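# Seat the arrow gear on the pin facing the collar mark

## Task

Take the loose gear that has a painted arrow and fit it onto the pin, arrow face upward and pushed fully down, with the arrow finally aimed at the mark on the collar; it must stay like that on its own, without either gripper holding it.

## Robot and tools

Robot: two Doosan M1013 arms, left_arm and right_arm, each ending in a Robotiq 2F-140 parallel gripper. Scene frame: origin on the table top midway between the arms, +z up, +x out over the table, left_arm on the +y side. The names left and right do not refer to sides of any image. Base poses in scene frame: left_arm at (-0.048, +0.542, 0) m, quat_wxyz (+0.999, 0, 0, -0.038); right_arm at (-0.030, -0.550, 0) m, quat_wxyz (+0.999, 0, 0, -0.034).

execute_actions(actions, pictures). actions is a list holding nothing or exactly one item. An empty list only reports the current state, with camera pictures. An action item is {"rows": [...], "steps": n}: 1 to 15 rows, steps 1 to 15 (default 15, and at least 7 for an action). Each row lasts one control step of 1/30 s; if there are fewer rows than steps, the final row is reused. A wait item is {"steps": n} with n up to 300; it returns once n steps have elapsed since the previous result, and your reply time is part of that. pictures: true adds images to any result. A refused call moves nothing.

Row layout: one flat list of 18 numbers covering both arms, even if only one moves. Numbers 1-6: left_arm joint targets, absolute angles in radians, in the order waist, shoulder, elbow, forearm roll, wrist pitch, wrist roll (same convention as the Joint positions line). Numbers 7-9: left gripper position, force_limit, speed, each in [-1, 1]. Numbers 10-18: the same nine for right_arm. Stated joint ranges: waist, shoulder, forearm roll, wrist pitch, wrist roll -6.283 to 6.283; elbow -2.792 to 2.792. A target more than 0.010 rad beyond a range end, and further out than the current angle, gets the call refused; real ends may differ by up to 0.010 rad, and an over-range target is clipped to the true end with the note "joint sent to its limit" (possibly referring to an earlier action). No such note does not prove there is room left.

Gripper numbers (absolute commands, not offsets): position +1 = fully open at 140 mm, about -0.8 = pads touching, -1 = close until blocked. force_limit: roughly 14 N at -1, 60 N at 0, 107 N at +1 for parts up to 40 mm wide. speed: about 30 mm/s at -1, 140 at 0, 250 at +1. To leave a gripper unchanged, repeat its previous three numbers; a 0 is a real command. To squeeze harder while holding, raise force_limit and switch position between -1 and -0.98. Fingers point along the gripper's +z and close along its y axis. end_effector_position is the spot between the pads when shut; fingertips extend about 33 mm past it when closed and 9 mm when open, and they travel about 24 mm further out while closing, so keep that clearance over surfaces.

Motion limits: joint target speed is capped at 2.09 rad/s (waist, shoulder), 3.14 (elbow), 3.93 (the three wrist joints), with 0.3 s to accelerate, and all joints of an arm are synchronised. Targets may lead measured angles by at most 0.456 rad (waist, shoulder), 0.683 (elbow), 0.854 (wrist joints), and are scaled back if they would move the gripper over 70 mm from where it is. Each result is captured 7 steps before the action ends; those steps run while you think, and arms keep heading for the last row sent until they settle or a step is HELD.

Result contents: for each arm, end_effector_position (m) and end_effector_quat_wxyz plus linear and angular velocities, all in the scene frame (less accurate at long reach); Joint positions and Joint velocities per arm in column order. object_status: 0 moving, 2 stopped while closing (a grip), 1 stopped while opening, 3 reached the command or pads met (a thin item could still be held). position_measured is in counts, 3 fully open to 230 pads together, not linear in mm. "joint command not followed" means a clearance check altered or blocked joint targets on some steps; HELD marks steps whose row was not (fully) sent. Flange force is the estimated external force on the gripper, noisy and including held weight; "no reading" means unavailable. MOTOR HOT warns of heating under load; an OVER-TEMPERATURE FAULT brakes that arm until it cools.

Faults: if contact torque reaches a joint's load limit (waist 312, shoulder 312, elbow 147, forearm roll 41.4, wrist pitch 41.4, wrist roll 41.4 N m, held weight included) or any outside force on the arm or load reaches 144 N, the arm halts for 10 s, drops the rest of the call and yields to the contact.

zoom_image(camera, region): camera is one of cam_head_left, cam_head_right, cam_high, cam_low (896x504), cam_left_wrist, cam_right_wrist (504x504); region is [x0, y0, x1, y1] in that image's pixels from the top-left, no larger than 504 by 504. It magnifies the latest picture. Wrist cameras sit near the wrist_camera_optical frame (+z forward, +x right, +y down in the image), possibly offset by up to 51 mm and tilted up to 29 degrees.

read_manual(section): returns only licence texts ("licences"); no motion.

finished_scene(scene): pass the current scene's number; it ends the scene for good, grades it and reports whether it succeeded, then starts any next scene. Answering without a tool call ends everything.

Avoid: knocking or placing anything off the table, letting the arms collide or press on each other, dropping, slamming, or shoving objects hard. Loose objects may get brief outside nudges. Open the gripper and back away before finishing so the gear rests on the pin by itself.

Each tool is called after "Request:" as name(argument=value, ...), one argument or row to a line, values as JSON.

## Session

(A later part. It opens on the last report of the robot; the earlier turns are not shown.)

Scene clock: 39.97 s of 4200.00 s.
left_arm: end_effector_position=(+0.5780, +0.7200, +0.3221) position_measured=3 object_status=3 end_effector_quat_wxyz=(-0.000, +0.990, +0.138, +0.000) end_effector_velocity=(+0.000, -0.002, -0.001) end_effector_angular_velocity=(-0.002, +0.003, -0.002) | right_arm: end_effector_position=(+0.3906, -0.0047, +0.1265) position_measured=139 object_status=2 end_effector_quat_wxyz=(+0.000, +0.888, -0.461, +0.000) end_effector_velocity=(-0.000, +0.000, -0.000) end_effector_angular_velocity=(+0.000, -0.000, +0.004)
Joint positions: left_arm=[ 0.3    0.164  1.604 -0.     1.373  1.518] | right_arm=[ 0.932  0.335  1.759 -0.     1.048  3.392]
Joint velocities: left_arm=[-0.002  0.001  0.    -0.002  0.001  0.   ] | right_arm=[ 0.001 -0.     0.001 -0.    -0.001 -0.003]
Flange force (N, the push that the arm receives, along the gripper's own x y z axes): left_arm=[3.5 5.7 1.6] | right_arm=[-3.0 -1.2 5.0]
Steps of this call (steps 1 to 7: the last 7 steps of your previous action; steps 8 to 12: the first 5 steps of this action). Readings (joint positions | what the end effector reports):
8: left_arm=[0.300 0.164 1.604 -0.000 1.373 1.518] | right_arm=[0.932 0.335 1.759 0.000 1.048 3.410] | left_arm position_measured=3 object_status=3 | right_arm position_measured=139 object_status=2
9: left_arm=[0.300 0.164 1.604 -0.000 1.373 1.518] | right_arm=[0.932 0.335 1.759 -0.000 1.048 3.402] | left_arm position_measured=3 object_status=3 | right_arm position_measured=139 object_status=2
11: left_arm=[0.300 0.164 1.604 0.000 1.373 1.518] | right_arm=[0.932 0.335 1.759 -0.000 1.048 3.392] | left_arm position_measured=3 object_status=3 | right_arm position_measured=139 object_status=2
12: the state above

Request:
execute_actions(
  actions=[
    {"rows":[[0.3,0.164,1.604,0,1.373,1.518,1,0,0,0.932,0.3354,1.7598,0,1.0463,3.392,-1,-0.3,-0.5]],"steps":15},
  ],
  pictures=true,
)

Request:
zoom_image(
  camera="cam_right_wrist",
  region=[160,130,320,310],
)

Scene clock: 40.47 s of 4200.00 s.
left_arm: end_effector_position=(+0.5780, +0.7200, +0.3221) position_measured=3 object_status=3 end_effector_quat_wxyz=(-0.000, +0.990, +0.138, +0.000) end_effector_velocity=(-0.001, +0.001, -0.000) end_effector_angular_velocity=(+0.000, +0.001, +0.001) | right_arm: end_effector_position=(+0.3906, -0.0046, +0.1256) position_measured=139 object_status=2 end_effector_quat_wxyz=(-0.000, +0.888, -0.461, +0.000) end_effector_velocity=(+0.000, -0.001, -0.001) end_effector_angular_velocity=(-0.002, +0.001, -0.001)
Joint positions: left_arm=[ 0.3    0.164  1.604 -0.     1.373  1.518] | right_arm=[ 0.932  0.335  1.76  -0.     1.046  3.392]
Joint velocities: left_arm=[ 0.001 -0.     0.     0.     0.001 -0.   ] | right_arm=[-0.002  0.     0.002 -0.    -0.    -0.   ]
Flange force (N, the push that the arm receives, along the gripper's own x y z axes): left_arm=[2.7 4.5 2.0] | right_arm=[-1.0 4.9 0.9]
Steps of this call (steps 1 to 7: the last 7 steps of your previous action; steps 8 to 15: the first 8 steps of this action). Readings (joint positions | what the end effector reports):
8: left_arm=[0.300 0.164 1.604 -0.000 1.373 1.518] | right_arm=[0.932 0.335 1.759 -0.000 1.048 3.392] | left_arm position_measured=3 object_status=3 | right_arm position_measured=139 object_status=2
9: left_arm=[0.300 0.164 1.604 -0.000 1.373 1.518] | right_arm=[0.932 0.335 1.759 -0.000 1.048 3.392] | left_arm position_measured=3 object_status=3 | right_arm position_measured=139 object_status=2
11: left_arm=[0.300 0.164 1.604 -0.000 1.373 1.518] | right_arm=[0.932 0.335 1.759 -0.000 1.047 3.392] | left_arm position_measured=3 object_status=3 | right_arm position_measured=139 object_status=2
15: the state above

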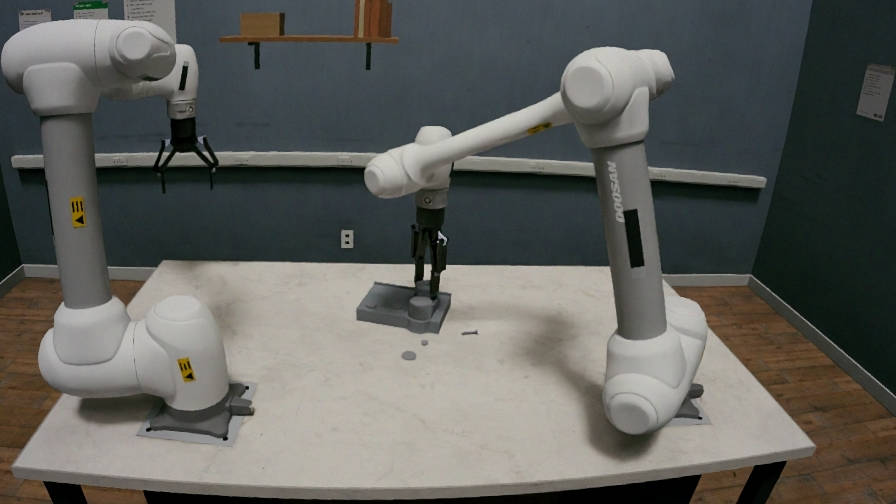

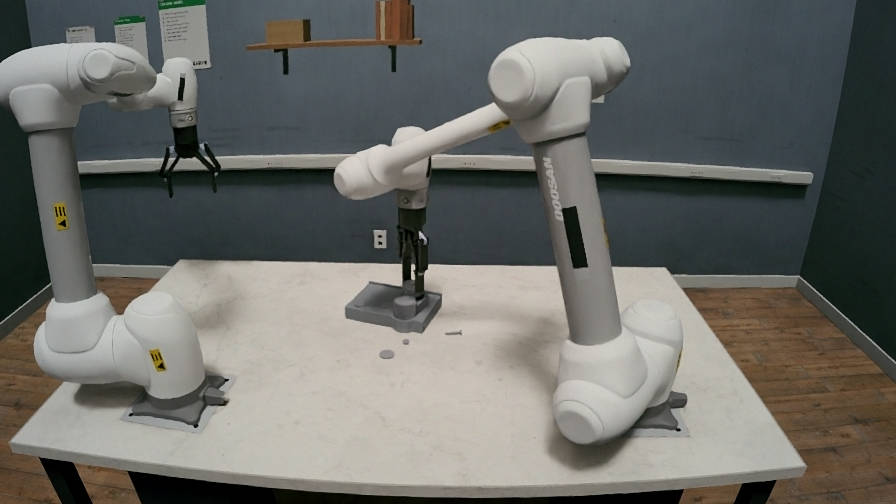

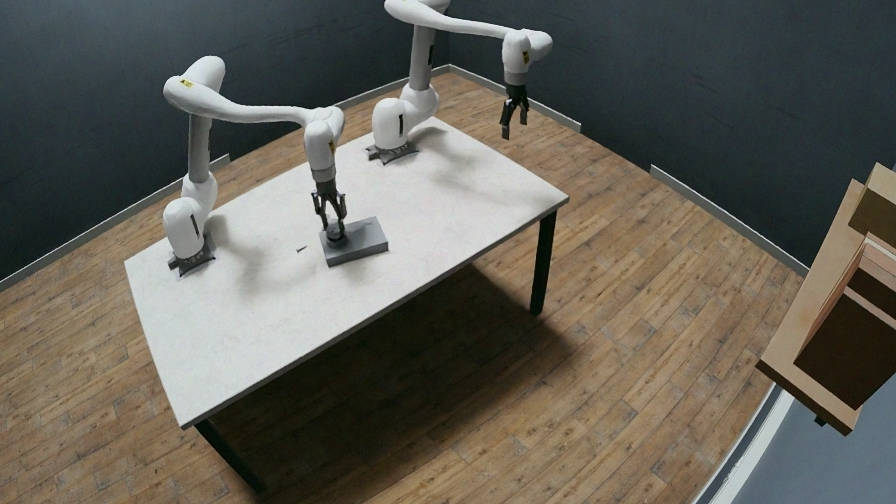

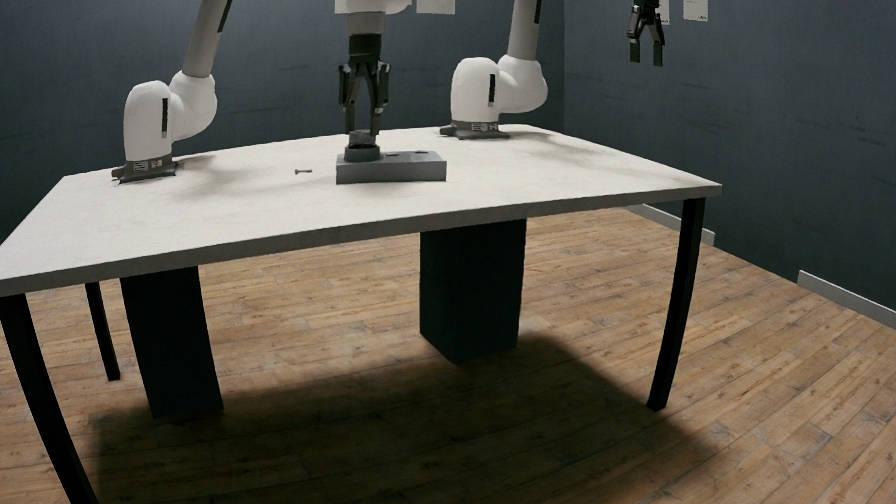

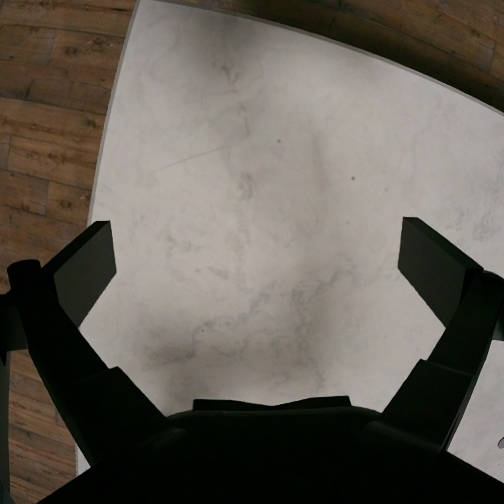

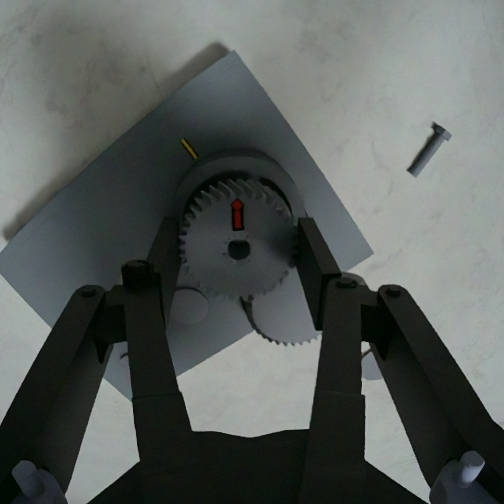

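Region (160, 130, 320, 310) of cam_right_wrist's 504x504 image, scaled by 2.800, with more detail than that image has.

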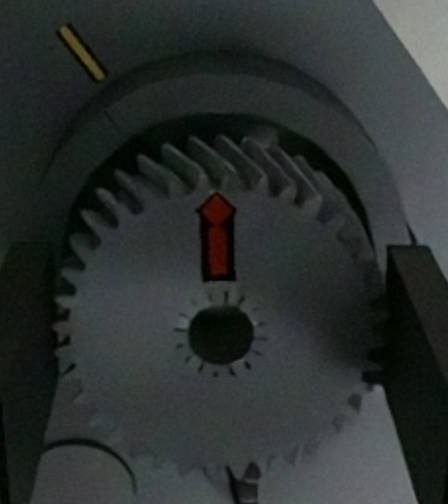

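Request:
execute_actions(
  actions=[
    {"rows":[[0.3,0.164,1.604,0,1.373,1.518,1,0,0,0.932,0.3387,1.7634,0,1.0394,3.355,-1,-0.3,-0.5]],"steps":15},
  ],
)

Scene clock: 41.00 s of 4200.00 s.
left_arm: end_effector_position=(+0.5780, +0.7200, +0.3221) position_measured=3 object_status=3 end_effector_quat_wxyz=(-0.000, +0.990, +0.138, +0.000) end_effector_velocity=(-0.000, +0.001, -0.001) end_effector_angular_velocity=(+0.001, +0.002, +0.000) | right_arm: end_effector_position=(+0.3906, -0.0047, +0.1214) position_measured=139 object_status=2 end_effector_quat_wxyz=(-0.000, +0.896, -0.444, +0.000) end_effector_velocity=(-0.000, +0.001, +0.000) end_effector_angular_velocity=(+0.001, -0.000, +0.001)
Joint positions: left_arm=[ 0.3    0.164  1.604 -0.     1.373  1.518] | right_arm=[ 0.932  0.339  1.763 -0.     1.039  3.355]
Joint velocities: left_arm=[ 0.001  0.001  0.001  0.001 -0.001 -0.   ] | right_arm=[ 0.001  0.    -0.001  0.    -0.    -0.001]
Flange force (N, the push that the arm receives, along the gripper's own x y z axes): left_arm=[3.9 5.0 2.8] | right_arm=[3.0 -4.2 6.7]
Steps of this call (steps 1 to 7: the last 7 steps of your previous action; step 8: the robot went on to your last target; steps 9 to 16: the first 8 steps of this action). Readings (joint positions | what the end effector reports):
9: left_arm=[0.300 0.164 1.604 -0.000 1.373 1.518] | right_arm=[0.932 0.335 1.760 -0.000 1.046 3.392] | left_arm position_measured=3 object_status=3 | right_arm position_measured=139 object_status=2
10: left_arm=[0.300 0.164 1.604 -0.000 1.373 1.518] | right_arm=[0.932 0.336 1.761 -0.000 1.045 3.383] | left_arm position_measured=3 object_status=3 | right_arm position_measured=139 object_status=2
12: left_arm=[0.300 0.164 1.604 0.000 1.373 1.518] | right_arm=[0.932 0.339 1.763 -0.000 1.040 3.357] | left_arm position_measured=3 object_status=3 | right_arm position_measured=139 object_status=2
16: the state above

Request:
execute_actions(
  actions=[
    {"rows":[[0.3,0.164,1.604,0,1.373,1.518,1,0,0,0.932,0.342,1.7669,0,1.0326,3.318,-1,-0.3,-0.5]],"steps":15},
  ],
  pictures=true,
)

Request:
zoom_image(
  camera="cam_right_wrist",
  region=[160,130,320,310],
)

Scene clock: 41.50 s of 4200.00 s.
left_arm: end_effector_position=(+0.5780, +0.7200, +0.3221) position_measured=3 object_status=3 end_effector_quat_wxyz=(-0.000, +0.990, +0.138, +0.000) end_effector_velocity=(-0.001, +0.000, -0.001) end_effector_angular_velocity=(-0.000, +0.002, +0.001) | right_arm: end_effector_position=(+0.3906, -0.0046, +0.1176) position_measured=139 object_status=2 end_effector_quat_wxyz=(-0.000, +0.904, -0.427, -0.000) end_effector_velocity=(-0.000, +0.000, +0.000) end_effector_angular_velocity=(-0.000, +0.001, +0.000)
Joint positions: left_arm=[ 0.3    0.164  1.604 -0.     1.373  1.518] | right_arm=[0.932 0.342 1.767 0.    1.033 3.318]
Joint velocities: left_arm=[ 0.001 -0.     0.002  0.     0.001 -0.   ] | right_arm=[-0.     0.    -0.001  0.001  0.001 -0.001]
Flange force (N, the push that the arm receives, along the gripper's own x y z axes): left_arm=[3.7 4.2 2.5] | right_arm=[3.3 -4.5 3.5]
Steps of this call (steps 1 to 7: the last 7 steps of your previous action; steps 8 to 15: the first 8 steps of this action). Readings (joint positions | what the end effector reports):
8: left_arm=[0.300 0.164 1.604 -0.000 1.373 1.518] | right_arm=[0.932 0.339 1.763 0.000 1.039 3.354] | left_arm position_measured=3 object_status=3 | right_arm position_measured=139 object_status=2
9: left_arm=[0.300 0.164 1.604 -0.000 1.373 1.518] | right_arm=[0.932 0.339 1.764 0.000 1.038 3.346] | left_arm position_measured=3 object_status=3 | right_arm position_measured=139 object_status=2
11: left_arm=[0.300 0.164 1.604 -0.000 1.373 1.518] | right_arm=[0.932 0.342 1.767 0.000 1.033 3.320] | left_arm position_measured=3 object_status=3 | right_arm position_measured=139 object_status=2
15: the state above

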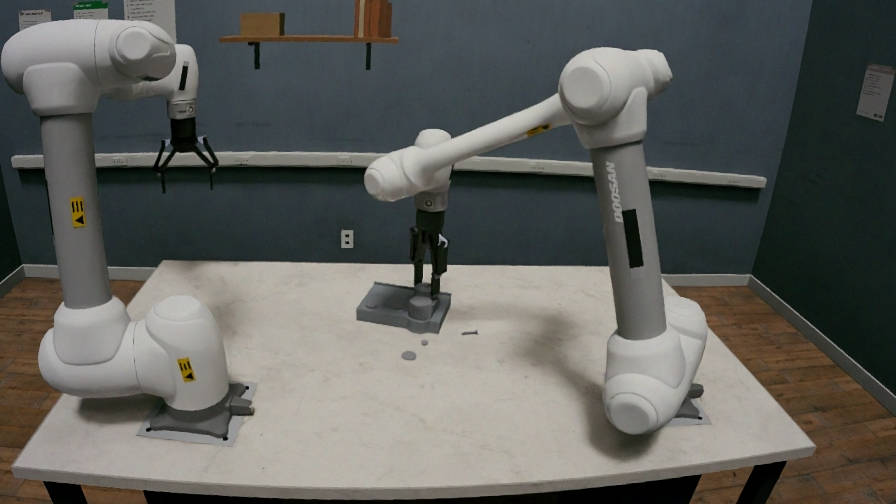

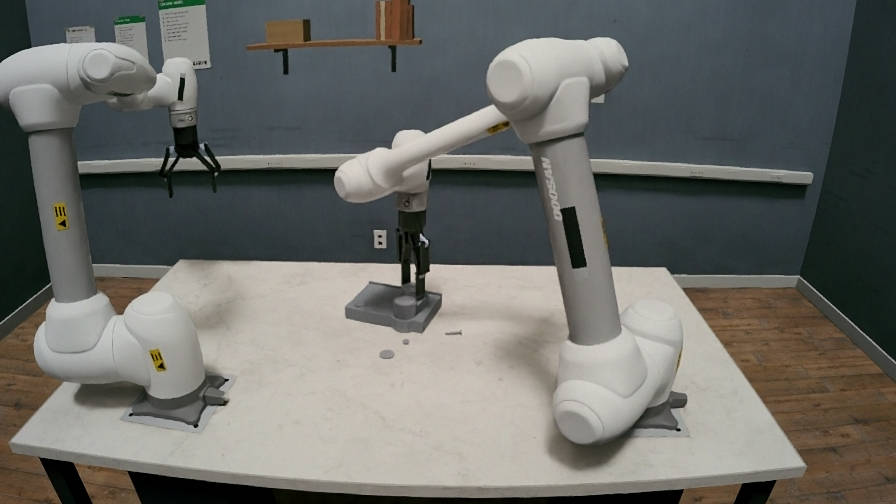

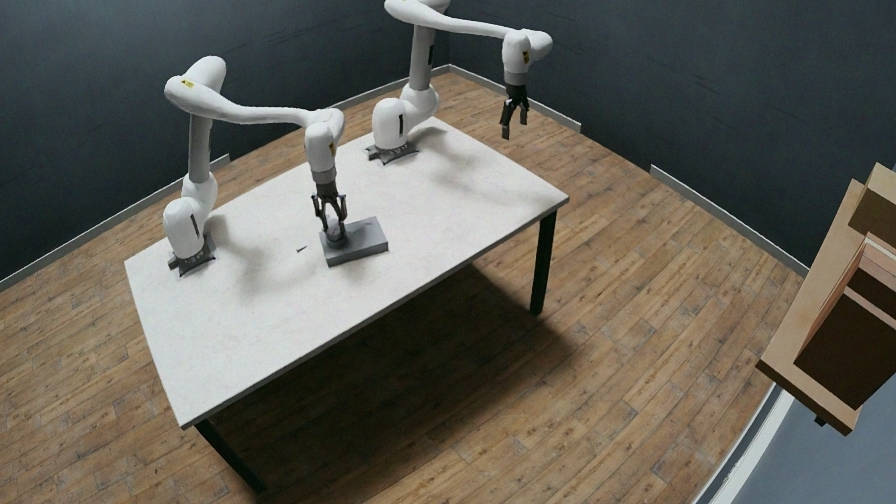

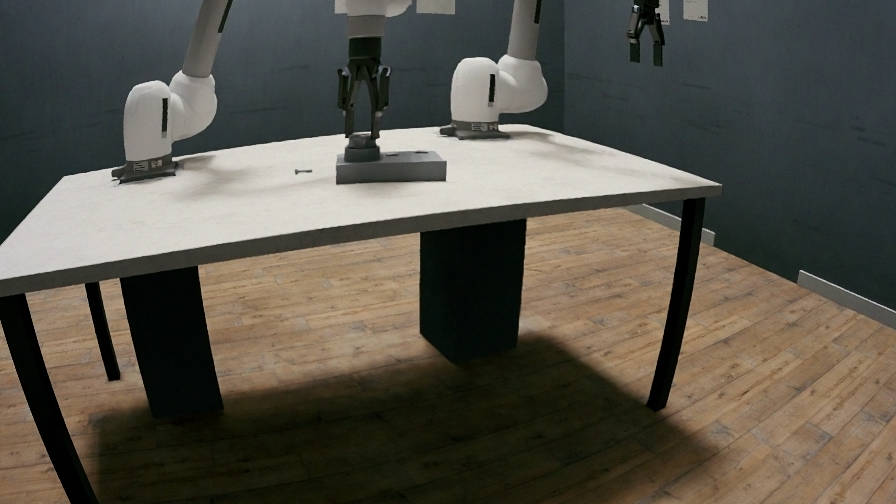

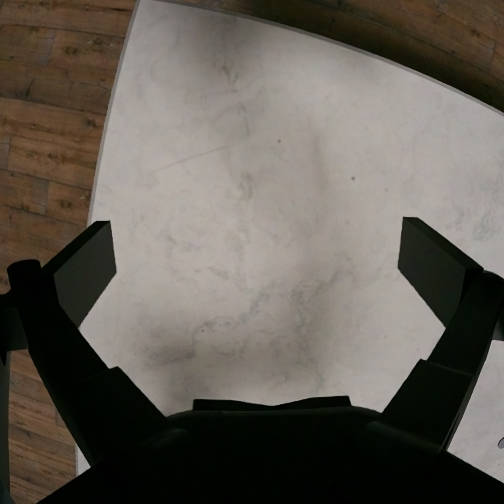

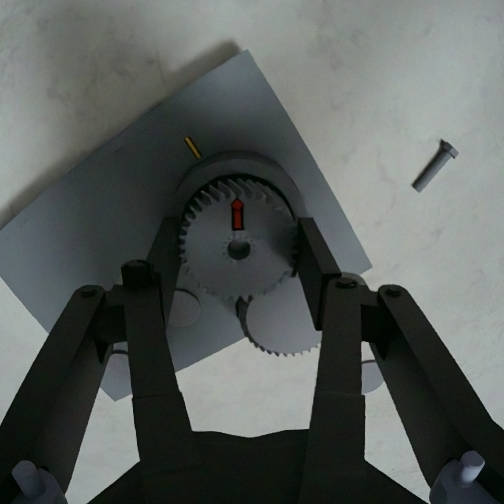

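Region (160, 130, 320, 310) of cam_right_wrist's 504x504 image, scaled by 2.800, with more detail than that image has.

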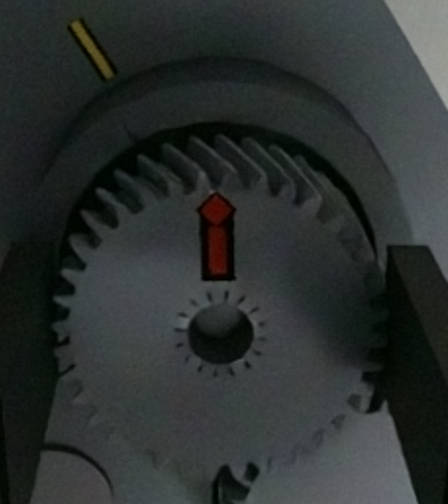

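Request:
zoom_image(
  camera="cam_right_wrist",
  region=[210,170,270,230],
)

Request:
execute_actions(
  actions=[
    {"rows":[[0.3,0.164,1.604,0,1.373,1.518,1,0,0,0.932,0.342,1.7669,0,1.0326,3.308,-1,-0.3,-0.5]],"steps":13},
  ],
)

Request:
execute_actions(
  actions=[
    {"rows":[[0.3,0.164,1.604,0,1.373,1.518,1,0,0,0.932,0.342,1.7669,0,1.0326,3.298,-1,-0.3,-0.5]],"steps":13},
  ],
)

Request:
execute_actions(
  actions=[
    {"rows":[[0.3,0.164,1.604,0,1.373,1.518,1,0,0,0.932,0.342,1.7669,0,1.0326,3.288,-1,-0.3,-0.5]],"steps":13},
  ],
  pictures=true,
)

Request:
zoom_image(
  camera="cam_right_wrist",
  region=[210,170,270,230],
)

Region (210, 170, 270, 230) of cam_right_wrist's 504x504 image, scaled by 8.400, with more detail than that image has.

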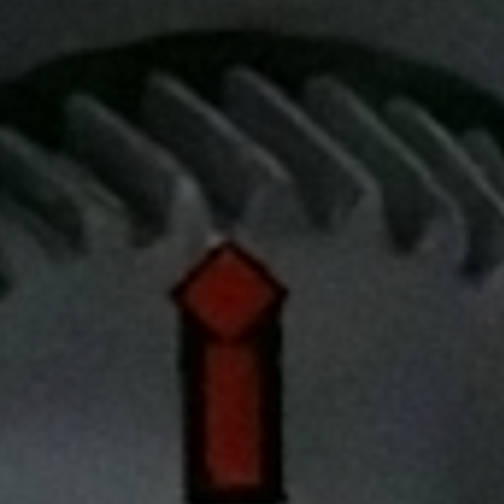

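Scene clock: 42.03 s of 4200.00 s.
left_arm: end_effector_position=(+0.5780, +0.7200, +0.3221) position_measured=3 object_status=3 end_effector_quat_wxyz=(-0.000, +0.990, +0.138, +0.000) end_effector_velocity=(-0.000, +0.001, -0.001) end_effector_angular_velocity=(+0.002, +0.000, +0.001) | right_arm: end_effector_position=(+0.3906, -0.0046, +0.1176) position_measured=139 object_status=2 end_effector_quat_wxyz=(-0.000, +0.906, -0.423, -0.000) end_effector_velocity=(+0.000, -0.000, -0.000) end_effector_angular_velocity=(+0.000, +0.000, -0.000)
Joint positions: left_arm=[0.3   0.164 1.604 0.    1.373 1.518] | right_arm=[0.932 0.342 1.767 0.    1.033 3.308]
Joint velocities: left_arm=[ 0.001  0.     0.     0.002 -0.001 -0.001] | right_arm=[-0.001 -0.     0.     0.    -0.    -0.001]
Flange force (N, the push that the arm receives, along the gripper's own x y z axes): left_arm=[2.8 3.9 1.9] | right_arm=[2.4 -7.0 0.6]
Steps of this call (steps 1 to 7: the last 7 steps of your previous action; steps 8 to 10: the robot went on to your last target; steps 11 to 16: the first 6 steps of this action). Readings (joint positions | what the end effector reports):
11: left_arm=[0.300 0.164 1.604 0.000 1.373 1.518] | right_arm=[0.932 0.342 1.767 0.000 1.033 3.318] | left_arm position_measured=3 object_status=3 | right_arm position_measured=139 object_status=2
12: left_arm=[0.300 0.164 1.604 0.000 1.373 1.518] | right_arm=[0.932 0.342 1.767 0.000 1.033 3.313] | left_arm position_measured=3 object_status=3 | right_arm position_measured=139 object_status=2
14: left_arm=[0.300 0.164 1.604 -0.000 1.373 1.518] | right_arm=[0.932 0.342 1.767 0.000 1.033 3.308] | left_arm position_measured=3 object_status=3 | right_arm position_measured=139 object_status=2
16: the state above

Scene clock: 42.47 s of 4200.00 s.
left_arm: end_effector_position=(+0.5780, +0.7200, +0.3221) position_measured=3 object_status=3 end_effector_quat_wxyz=(-0.000, +0.990, +0.138, +0.000) end_effector_velocity=(-0.001, -0.001, -0.001) end_effector_angular_velocity=(-0.001, +0.003, -0.000) | right_arm: end_effector_position=(+0.3906, -0.0047, +0.1176) position_measured=139 object_status=2 end_effector_quat_wxyz=(-0.000, +0.908, -0.418, +0.000) end_effector_velocity=(+0.000, +0.001, +0.000) end_effector_angular_velocity=(+0.002, -0.001, +0.001)
Joint positions: left_arm=[0.3   0.164 1.604 0.    1.373 1.518] | right_arm=[ 0.932  0.342  1.767 -0.     1.033  3.298]
Joint velocities: left_arm=[-0.    -0.     0.002  0.     0.001 -0.   ] | right_arm=[ 0.001 -0.    -0.001  0.    -0.001 -0.001]
Flange force (N, the push that the arm receives, along the gripper's own x y z axes): left_arm=[2.8 5.0 2.0] | right_arm=[6.3 -4.7 0.6]
Steps of this call (steps 1 to 7: the last 7 steps of your previous action; steps 8 to 13: the first 6 steps of this action). Readings (joint positions | what the end effector reports):
8: left_arm=[0.300 0.164 1.604 -0.000 1.373 1.518] | right_arm=[0.932 0.342 1.767 0.000 1.033 3.308] | left_arm position_measured=3 object_status=3 | right_arm position_measured=139 object_status=2
9: left_arm=[0.300 0.164 1.604 -0.000 1.373 1.518] | right_arm=[0.932 0.342 1.767 -0.000 1.033 3.303] | left_arm position_measured=3 object_status=3 | right_arm position_measured=139 object_status=2
11: left_arm=[0.300 0.164 1.604 -0.000 1.373 1.518] | right_arm=[0.932 0.342 1.767 -0.000 1.033 3.298] | left_arm position_measured=3 object_status=3 | right_arm position_measured=139 object_status=2
13: the state above

Scene clock: 42.90 s of 4200.00 s.
left_arm: end_effector_position=(+0.5780, +0.7200, +0.3221) position_measured=3 object_status=3 end_effector_quat_wxyz=(-0.000, +0.990, +0.138, +0.000) end_effector_velocity=(+0.000, +0.000, +0.001) end_effector_angular_velocity=(+0.001, -0.001, +0.001) | right_arm: end_effector_position=(+0.3906, -0.0047, +0.1176) position_measured=139 object_status=2 end_effector_quat_wxyz=(-0.000, +0.910, -0.414, +0.000) end_effector_velocity=(-0.000, +0.001, +0.001) end_effector_angular_velocity=(+0.001, -0.000, +0.001)
Joint positions: left_arm=[ 0.3    0.164  1.604 -0.     1.373  1.518] | right_arm=[0.932 0.342 1.767 0.    1.033 3.288]
Joint velocities: left_arm=[ 0.    -0.    -0.001  0.    -0.    -0.001] | right_arm=[ 0.001 -0.    -0.001  0.001  0.001 -0.   ]
Flange force (N, the push that the arm receives, along the gripper's own x y z axes): left_arm=[2.7 5.1 1.2] | right_arm=[5.7 -6.9 -0.5]
Steps of this call (steps 1 to 7: the last 7 steps of your previous action; steps 8 to 13: the first 6 steps of this action). Readings (joint positions | what the end effector reports):
8: left_arm=[0.300 0.164 1.604 -0.000 1.373 1.518] | right_arm=[0.932 0.342 1.767 -0.000 1.033 3.298] | left_arm position_measured=3 object_status=3 | right_arm position_measured=139 object_status=2
9: left_arm=[0.300 0.164 1.604 -0.000 1.373 1.518] | right_arm=[0.932 0.342 1.767 -0.000 1.033 3.293] | left_arm position_measured=3 object_status=3 | right_arm position_measured=139 object_status=2
11: left_arm=[0.300 0.164 1.604 -0.000 1.373 1.518] | right_arm=[0.932 0.342 1.767 0.000 1.033 3.288] | left_arm position_measured=3 object_status=3 | right_arm position_measured=139 object_status=2
13: the state above

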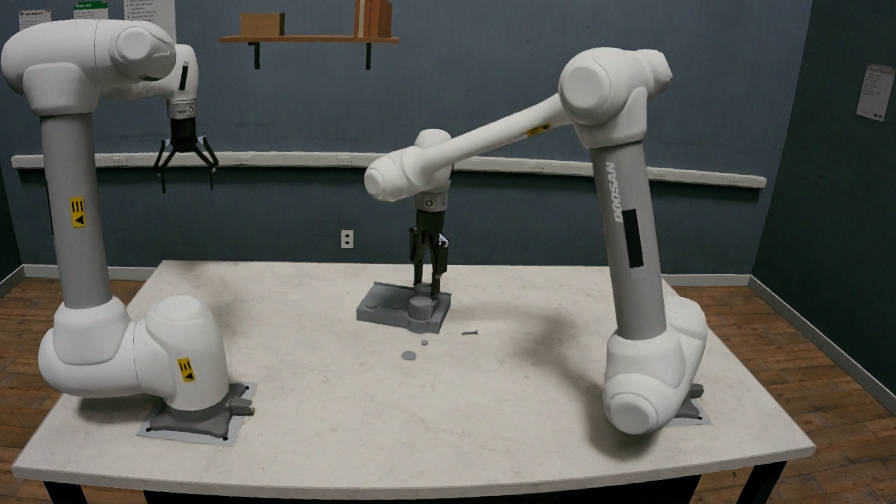

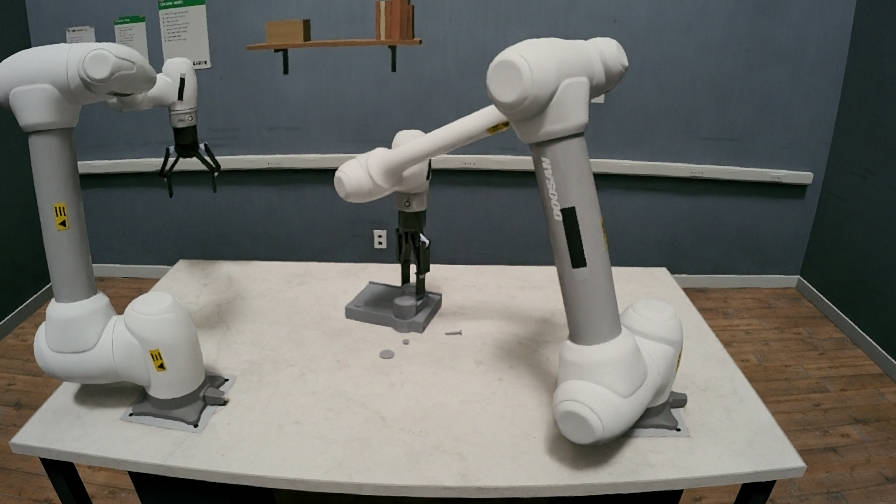

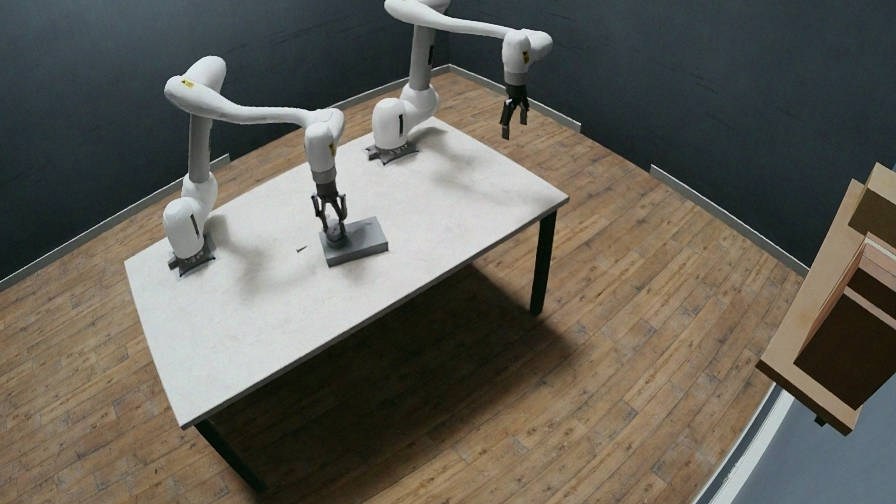

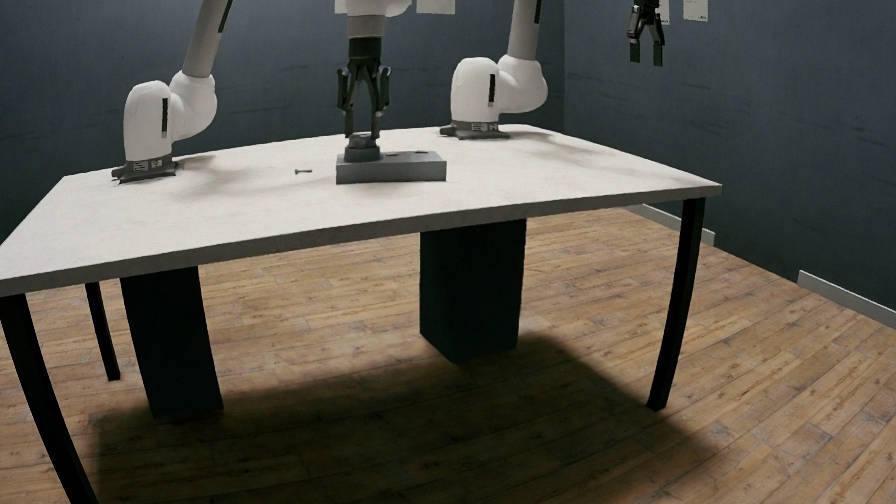

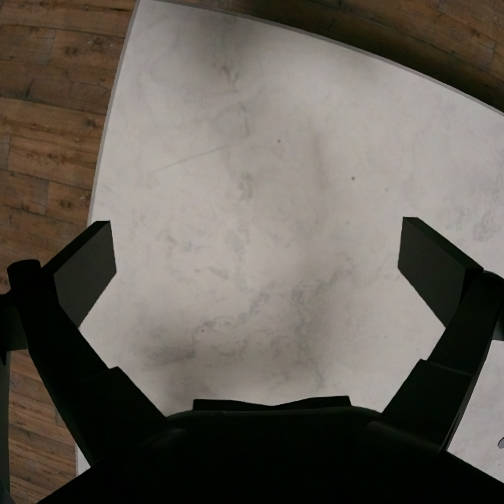

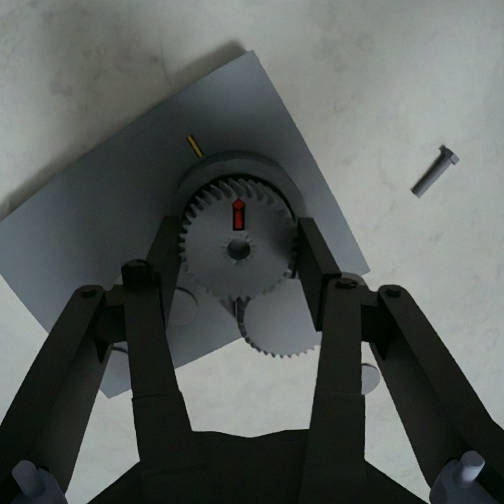

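Region (210, 170, 270, 230) of cam_right_wrist's 504x504 image, scaled by 8.400, with more detail than that image has.

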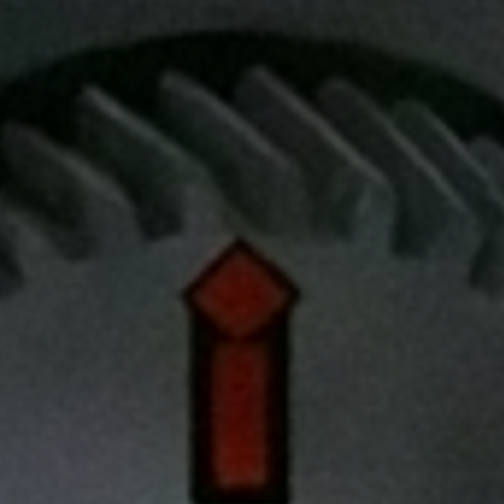

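Request:
execute_actions(
  actions=[
    {"rows":[[0.3,0.164,1.604,0,1.373,1.518,1,0,0,0.932,0.342,1.7669,0,1.0326,3.294,0.1,-0.3,-0.5]],"steps":15},
  ],
)

Request:
execute_actions(
  actions=[
    {"rows":[[0.3,0.164,1.604,0,1.373,1.518,1,0,0,0.932,0.3162,1.737,0,1.0884,2.77,0.1,-0.3,-0.5]],"steps":15},
  ],
)

Request:
execute_actions(
  actions=[
    {"steps":12},
  ],
  pictures=true,
)

Request:
zoom_image(
  camera="cam_right_wrist",
  region=[140,100,340,320],
)

Scene clock: 43.43 s of 4200.00 s.
left_arm: end_effector_position=(+0.5780, +0.7200, +0.3221) position_measured=3 object_status=3 end_effector_quat_wxyz=(-0.000, +0.990, +0.138, +0.000) end_effector_velocity=(+0.000, -0.000, +0.001) end_effector_angular_velocity=(-0.000, -0.002, +0.000) | right_arm: end_effector_position=(+0.3906, -0.0047, +0.1175) position_measured=117 object_status=0 end_effector_quat_wxyz=(-0.000, +0.909, -0.416, -0.000) end_effector_velocity=(+0.001, -0.000, +0.000) end_effector_angular_velocity=(+0.000, -0.000, -0.003)
Joint positions: left_arm=[ 0.3    0.164  1.604 -0.     1.373  1.518] | right_arm=[0.932 0.342 1.767 0.    1.033 3.294]
Joint velocities: left_arm=[-0.    -0.001  0.    -0.001 -0.001 -0.   ] | right_arm=[-0.002  0.    -0.001  0.     0.     0.001]
Flange force (N, the push that the arm receives, along the gripper's own x y z axes): left_arm=[3.8 4.6 2.0] | right_arm=[2.1 3.1 -2.8]
Steps of this call (steps 1 to 7: the last 7 steps of your previous action; step 8: the robot went on to your last target; steps 9 to 16: the first 8 steps of this action). Readings (joint positions | what the end effector reports):
9: left_arm=[0.300 0.164 1.604 -0.000 1.373 1.518] | right_arm=[0.932 0.342 1.767 0.000 1.033 3.288] | left_arm position_measured=3 object_status=3 | right_arm position_measured=139 object_status=0
10: left_arm=[0.300 0.164 1.604 -0.000 1.373 1.518] | right_arm=[0.932 0.342 1.767 0.000 1.033 3.291] | left_arm position_measured=3 object_status=3 | right_arm position_measured=139 object_status=0
12: left_arm=[0.300 0.164 1.604 0.000 1.373 1.518] | right_arm=[0.932 0.342 1.767 0.000 1.033 3.294] | left_arm position_measured=3 object_status=3 | right_arm position_measured=128 object_status=0
16: the state above

Scene clock: 43.93 s of 4200.00 s.
left_arm: end_effector_position=(+0.5780, +0.7200, +0.3221) position_measured=3 object_status=3 end_effector_quat_wxyz=(-0.000, +0.990, +0.138, +0.000) end_effector_velocity=(-0.000, +0.000, +0.000) end_effector_angular_velocity=(-0.002, +0.000, +0.001) | right_arm: end_effector_position=(+0.3908, -0.0044, +0.1388) position_measured=117 object_status=3 end_effector_quat_wxyz=(-0.000, +0.967, -0.255, +0.000) end_effector_velocity=(+0.002, +0.002, +0.137) end_effector_angular_velocity=(+0.007, -0.007, +2.112)
Joint positions: left_arm=[ 0.3    0.164  1.604 -0.     1.373  1.518] | right_arm=[0.932 0.325 1.747 0.    1.069 2.951]
Joint velocities: left_arm=[ 0.001  0.    -0.    -0.002  0.001  0.   ] | right_arm=[-0.    -0.109 -0.126 -0.     0.226 -2.112]
Flange force (N, the push that the arm receives, along the gripper's own x y z axes): left_arm=[1.6 4.7 1.5] | right_arm=[1.2 -2.1 -3.4]
Steps of this call (steps 1 to 7: the last 7 steps of your previous action; steps 8 to 15: the first 8 steps of this action). Readings (joint positions | what the end effector reports):
8: left_arm=[0.300 0.164 1.604 -0.000 1.373 1.518] | right_arm=[0.932 0.342 1.767 0.000 1.033 3.294] | left_arm position_measured=3 object_status=3 | right_arm position_measured=117 object_status=3
9: left_arm=[0.300 0.164 1.604 -0.000 1.373 1.518] | right_arm=[0.932 0.342 1.767 0.000 1.033 3.285] | left_arm position_measured=3 object_status=3 | right_arm position_measured=117 object_status=3
11: left_arm=[0.300 0.164 1.604 0.000 1.373 1.518] | right_arm=[0.932 0.339 1.763 0.000 1.040 3.226] | left_arm position_measured=3 object_status=3 | right_arm position_measured=117 object_status=3
15: the state above

Scene clock: 44.33 s of 4200.00 s.
left_arm: end_effector_position=(+0.5780, +0.7200, +0.3221) position_measured=3 object_status=3 end_effector_quat_wxyz=(-0.000, +0.990, +0.138, +0.000) end_effector_velocity=(+0.000, +0.001, -0.000) end_effector_angular_velocity=(-0.001, -0.001, +0.002) | right_arm: end_effector_position=(+0.3906, -0.0046, +0.1499) position_measured=117 object_status=3 end_effector_quat_wxyz=(+0.000, +0.986, -0.167, -0.000) end_effector_velocity=(-0.001, -0.000, -0.001) end_effector_angular_velocity=(-0.002, +0.001, +0.002)
Joint positions: left_arm=[ 0.3    0.164  1.604 -0.     1.373  1.518] | right_arm=[0.932 0.316 1.737 0.    1.088 2.77 ]
Joint velocities: left_arm=[ 0.002  0.    -0.    -0.001 -0.001  0.   ] | right_arm=[ 0.001  0.     0.002 -0.     0.001 -0.   ]
Flange force (N, the push that the arm receives, along the gripper's own x y z axes): left_arm=[3.2 4.1 1.6] | right_arm=[0.0 1.8 -2.0]
Kept back: nothing.
Steps of this call (steps 1 to 7: the last 7 steps of your previous action; steps 8 to 12: the robot went on to your last target). Readings (joint positions | what the end effector reports):
1: left_arm=[0.300 0.164 1.604 -0.000 1.373 1.518] | right_arm=[0.932 0.322 1.744 0.000 1.076 2.887] | left_arm position_measured=3 object_status=3 | right_arm position_measured=117 object_status=3
2: left_arm=[0.300 0.164 1.604 -0.000 1.373 1.518] | right_arm=[0.932 0.319 1.741 0.000 1.081 2.836] | left_arm position_measured=3 object_status=3 | right_arm position_measured=117 object_status=3
4: left_arm=[0.300 0.164 1.604 -0.000 1.373 1.518] | right_arm=[0.932 0.317 1.737 0.000 1.087 2.779] | left_arm position_measured=3 object_status=3 | right_arm position_measured=117 object_status=3
8: left_arm=[0.300 0.164 1.604 -0.000 1.373 1.518] | right_arm=[0.932 0.316 1.737 0.000 1.088 2.770] | left_arm position_measured=3 object_status=3 | right_arm position_measured=117 object_status=3
12: the state above

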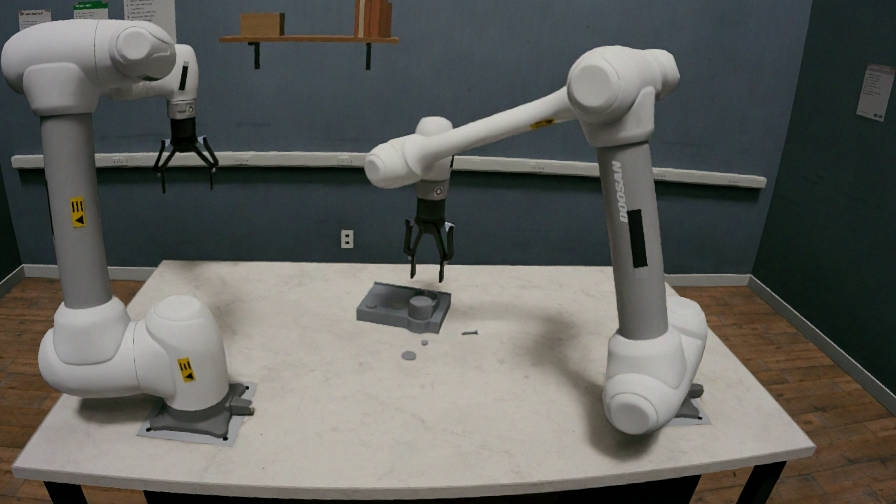

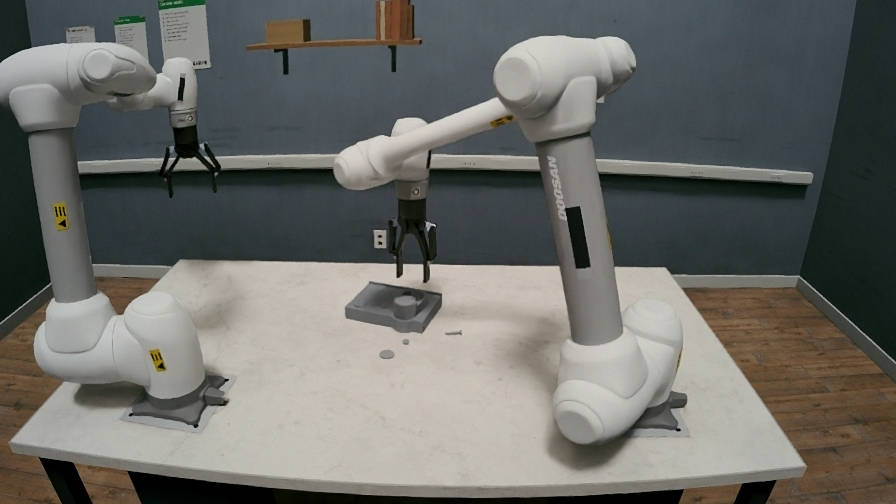

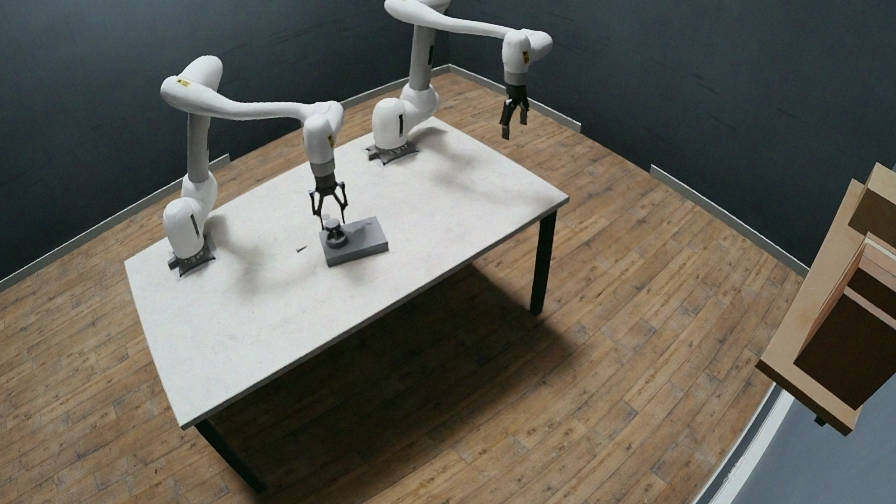

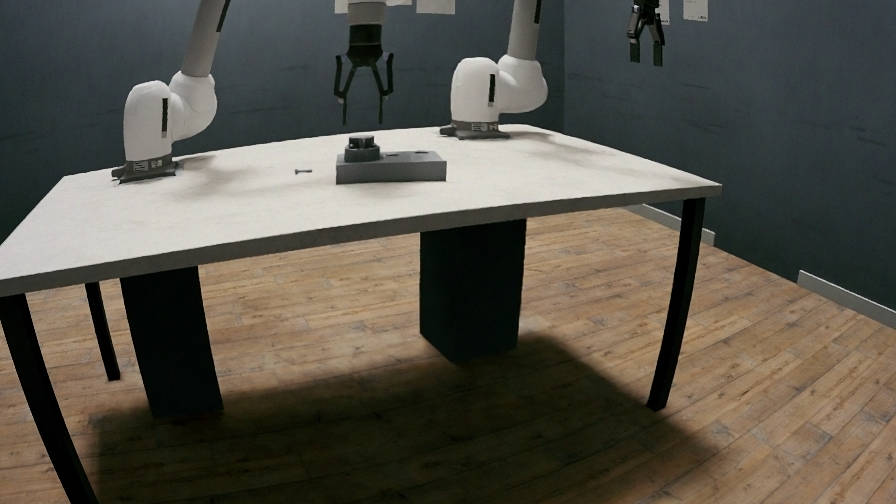

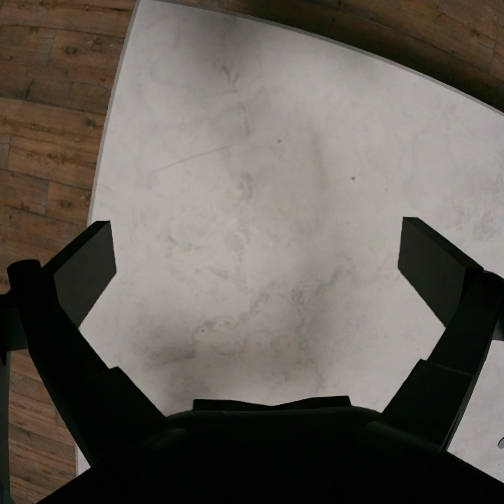

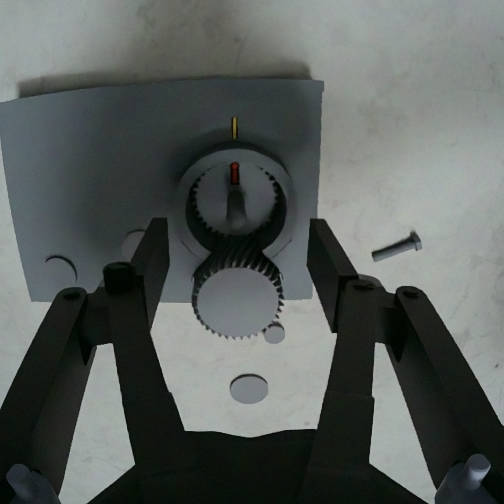

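Region (140, 100, 340, 320) of cam_right_wrist's 504x504 image, scaled by 2.291, with more detail than that image has; it fills the left 458 columns of this view, and the rest is white.

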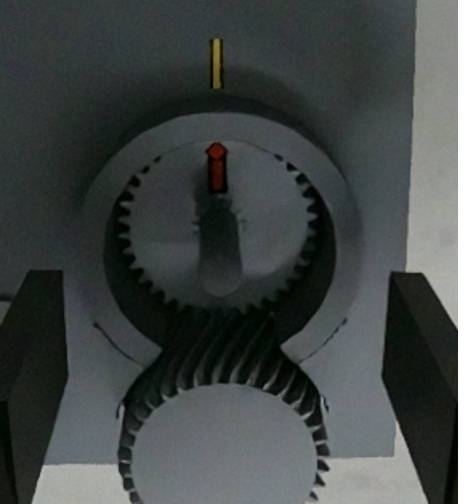

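Request:
finished_scene(
  scene=2,
)

The scene is finished: the task was done.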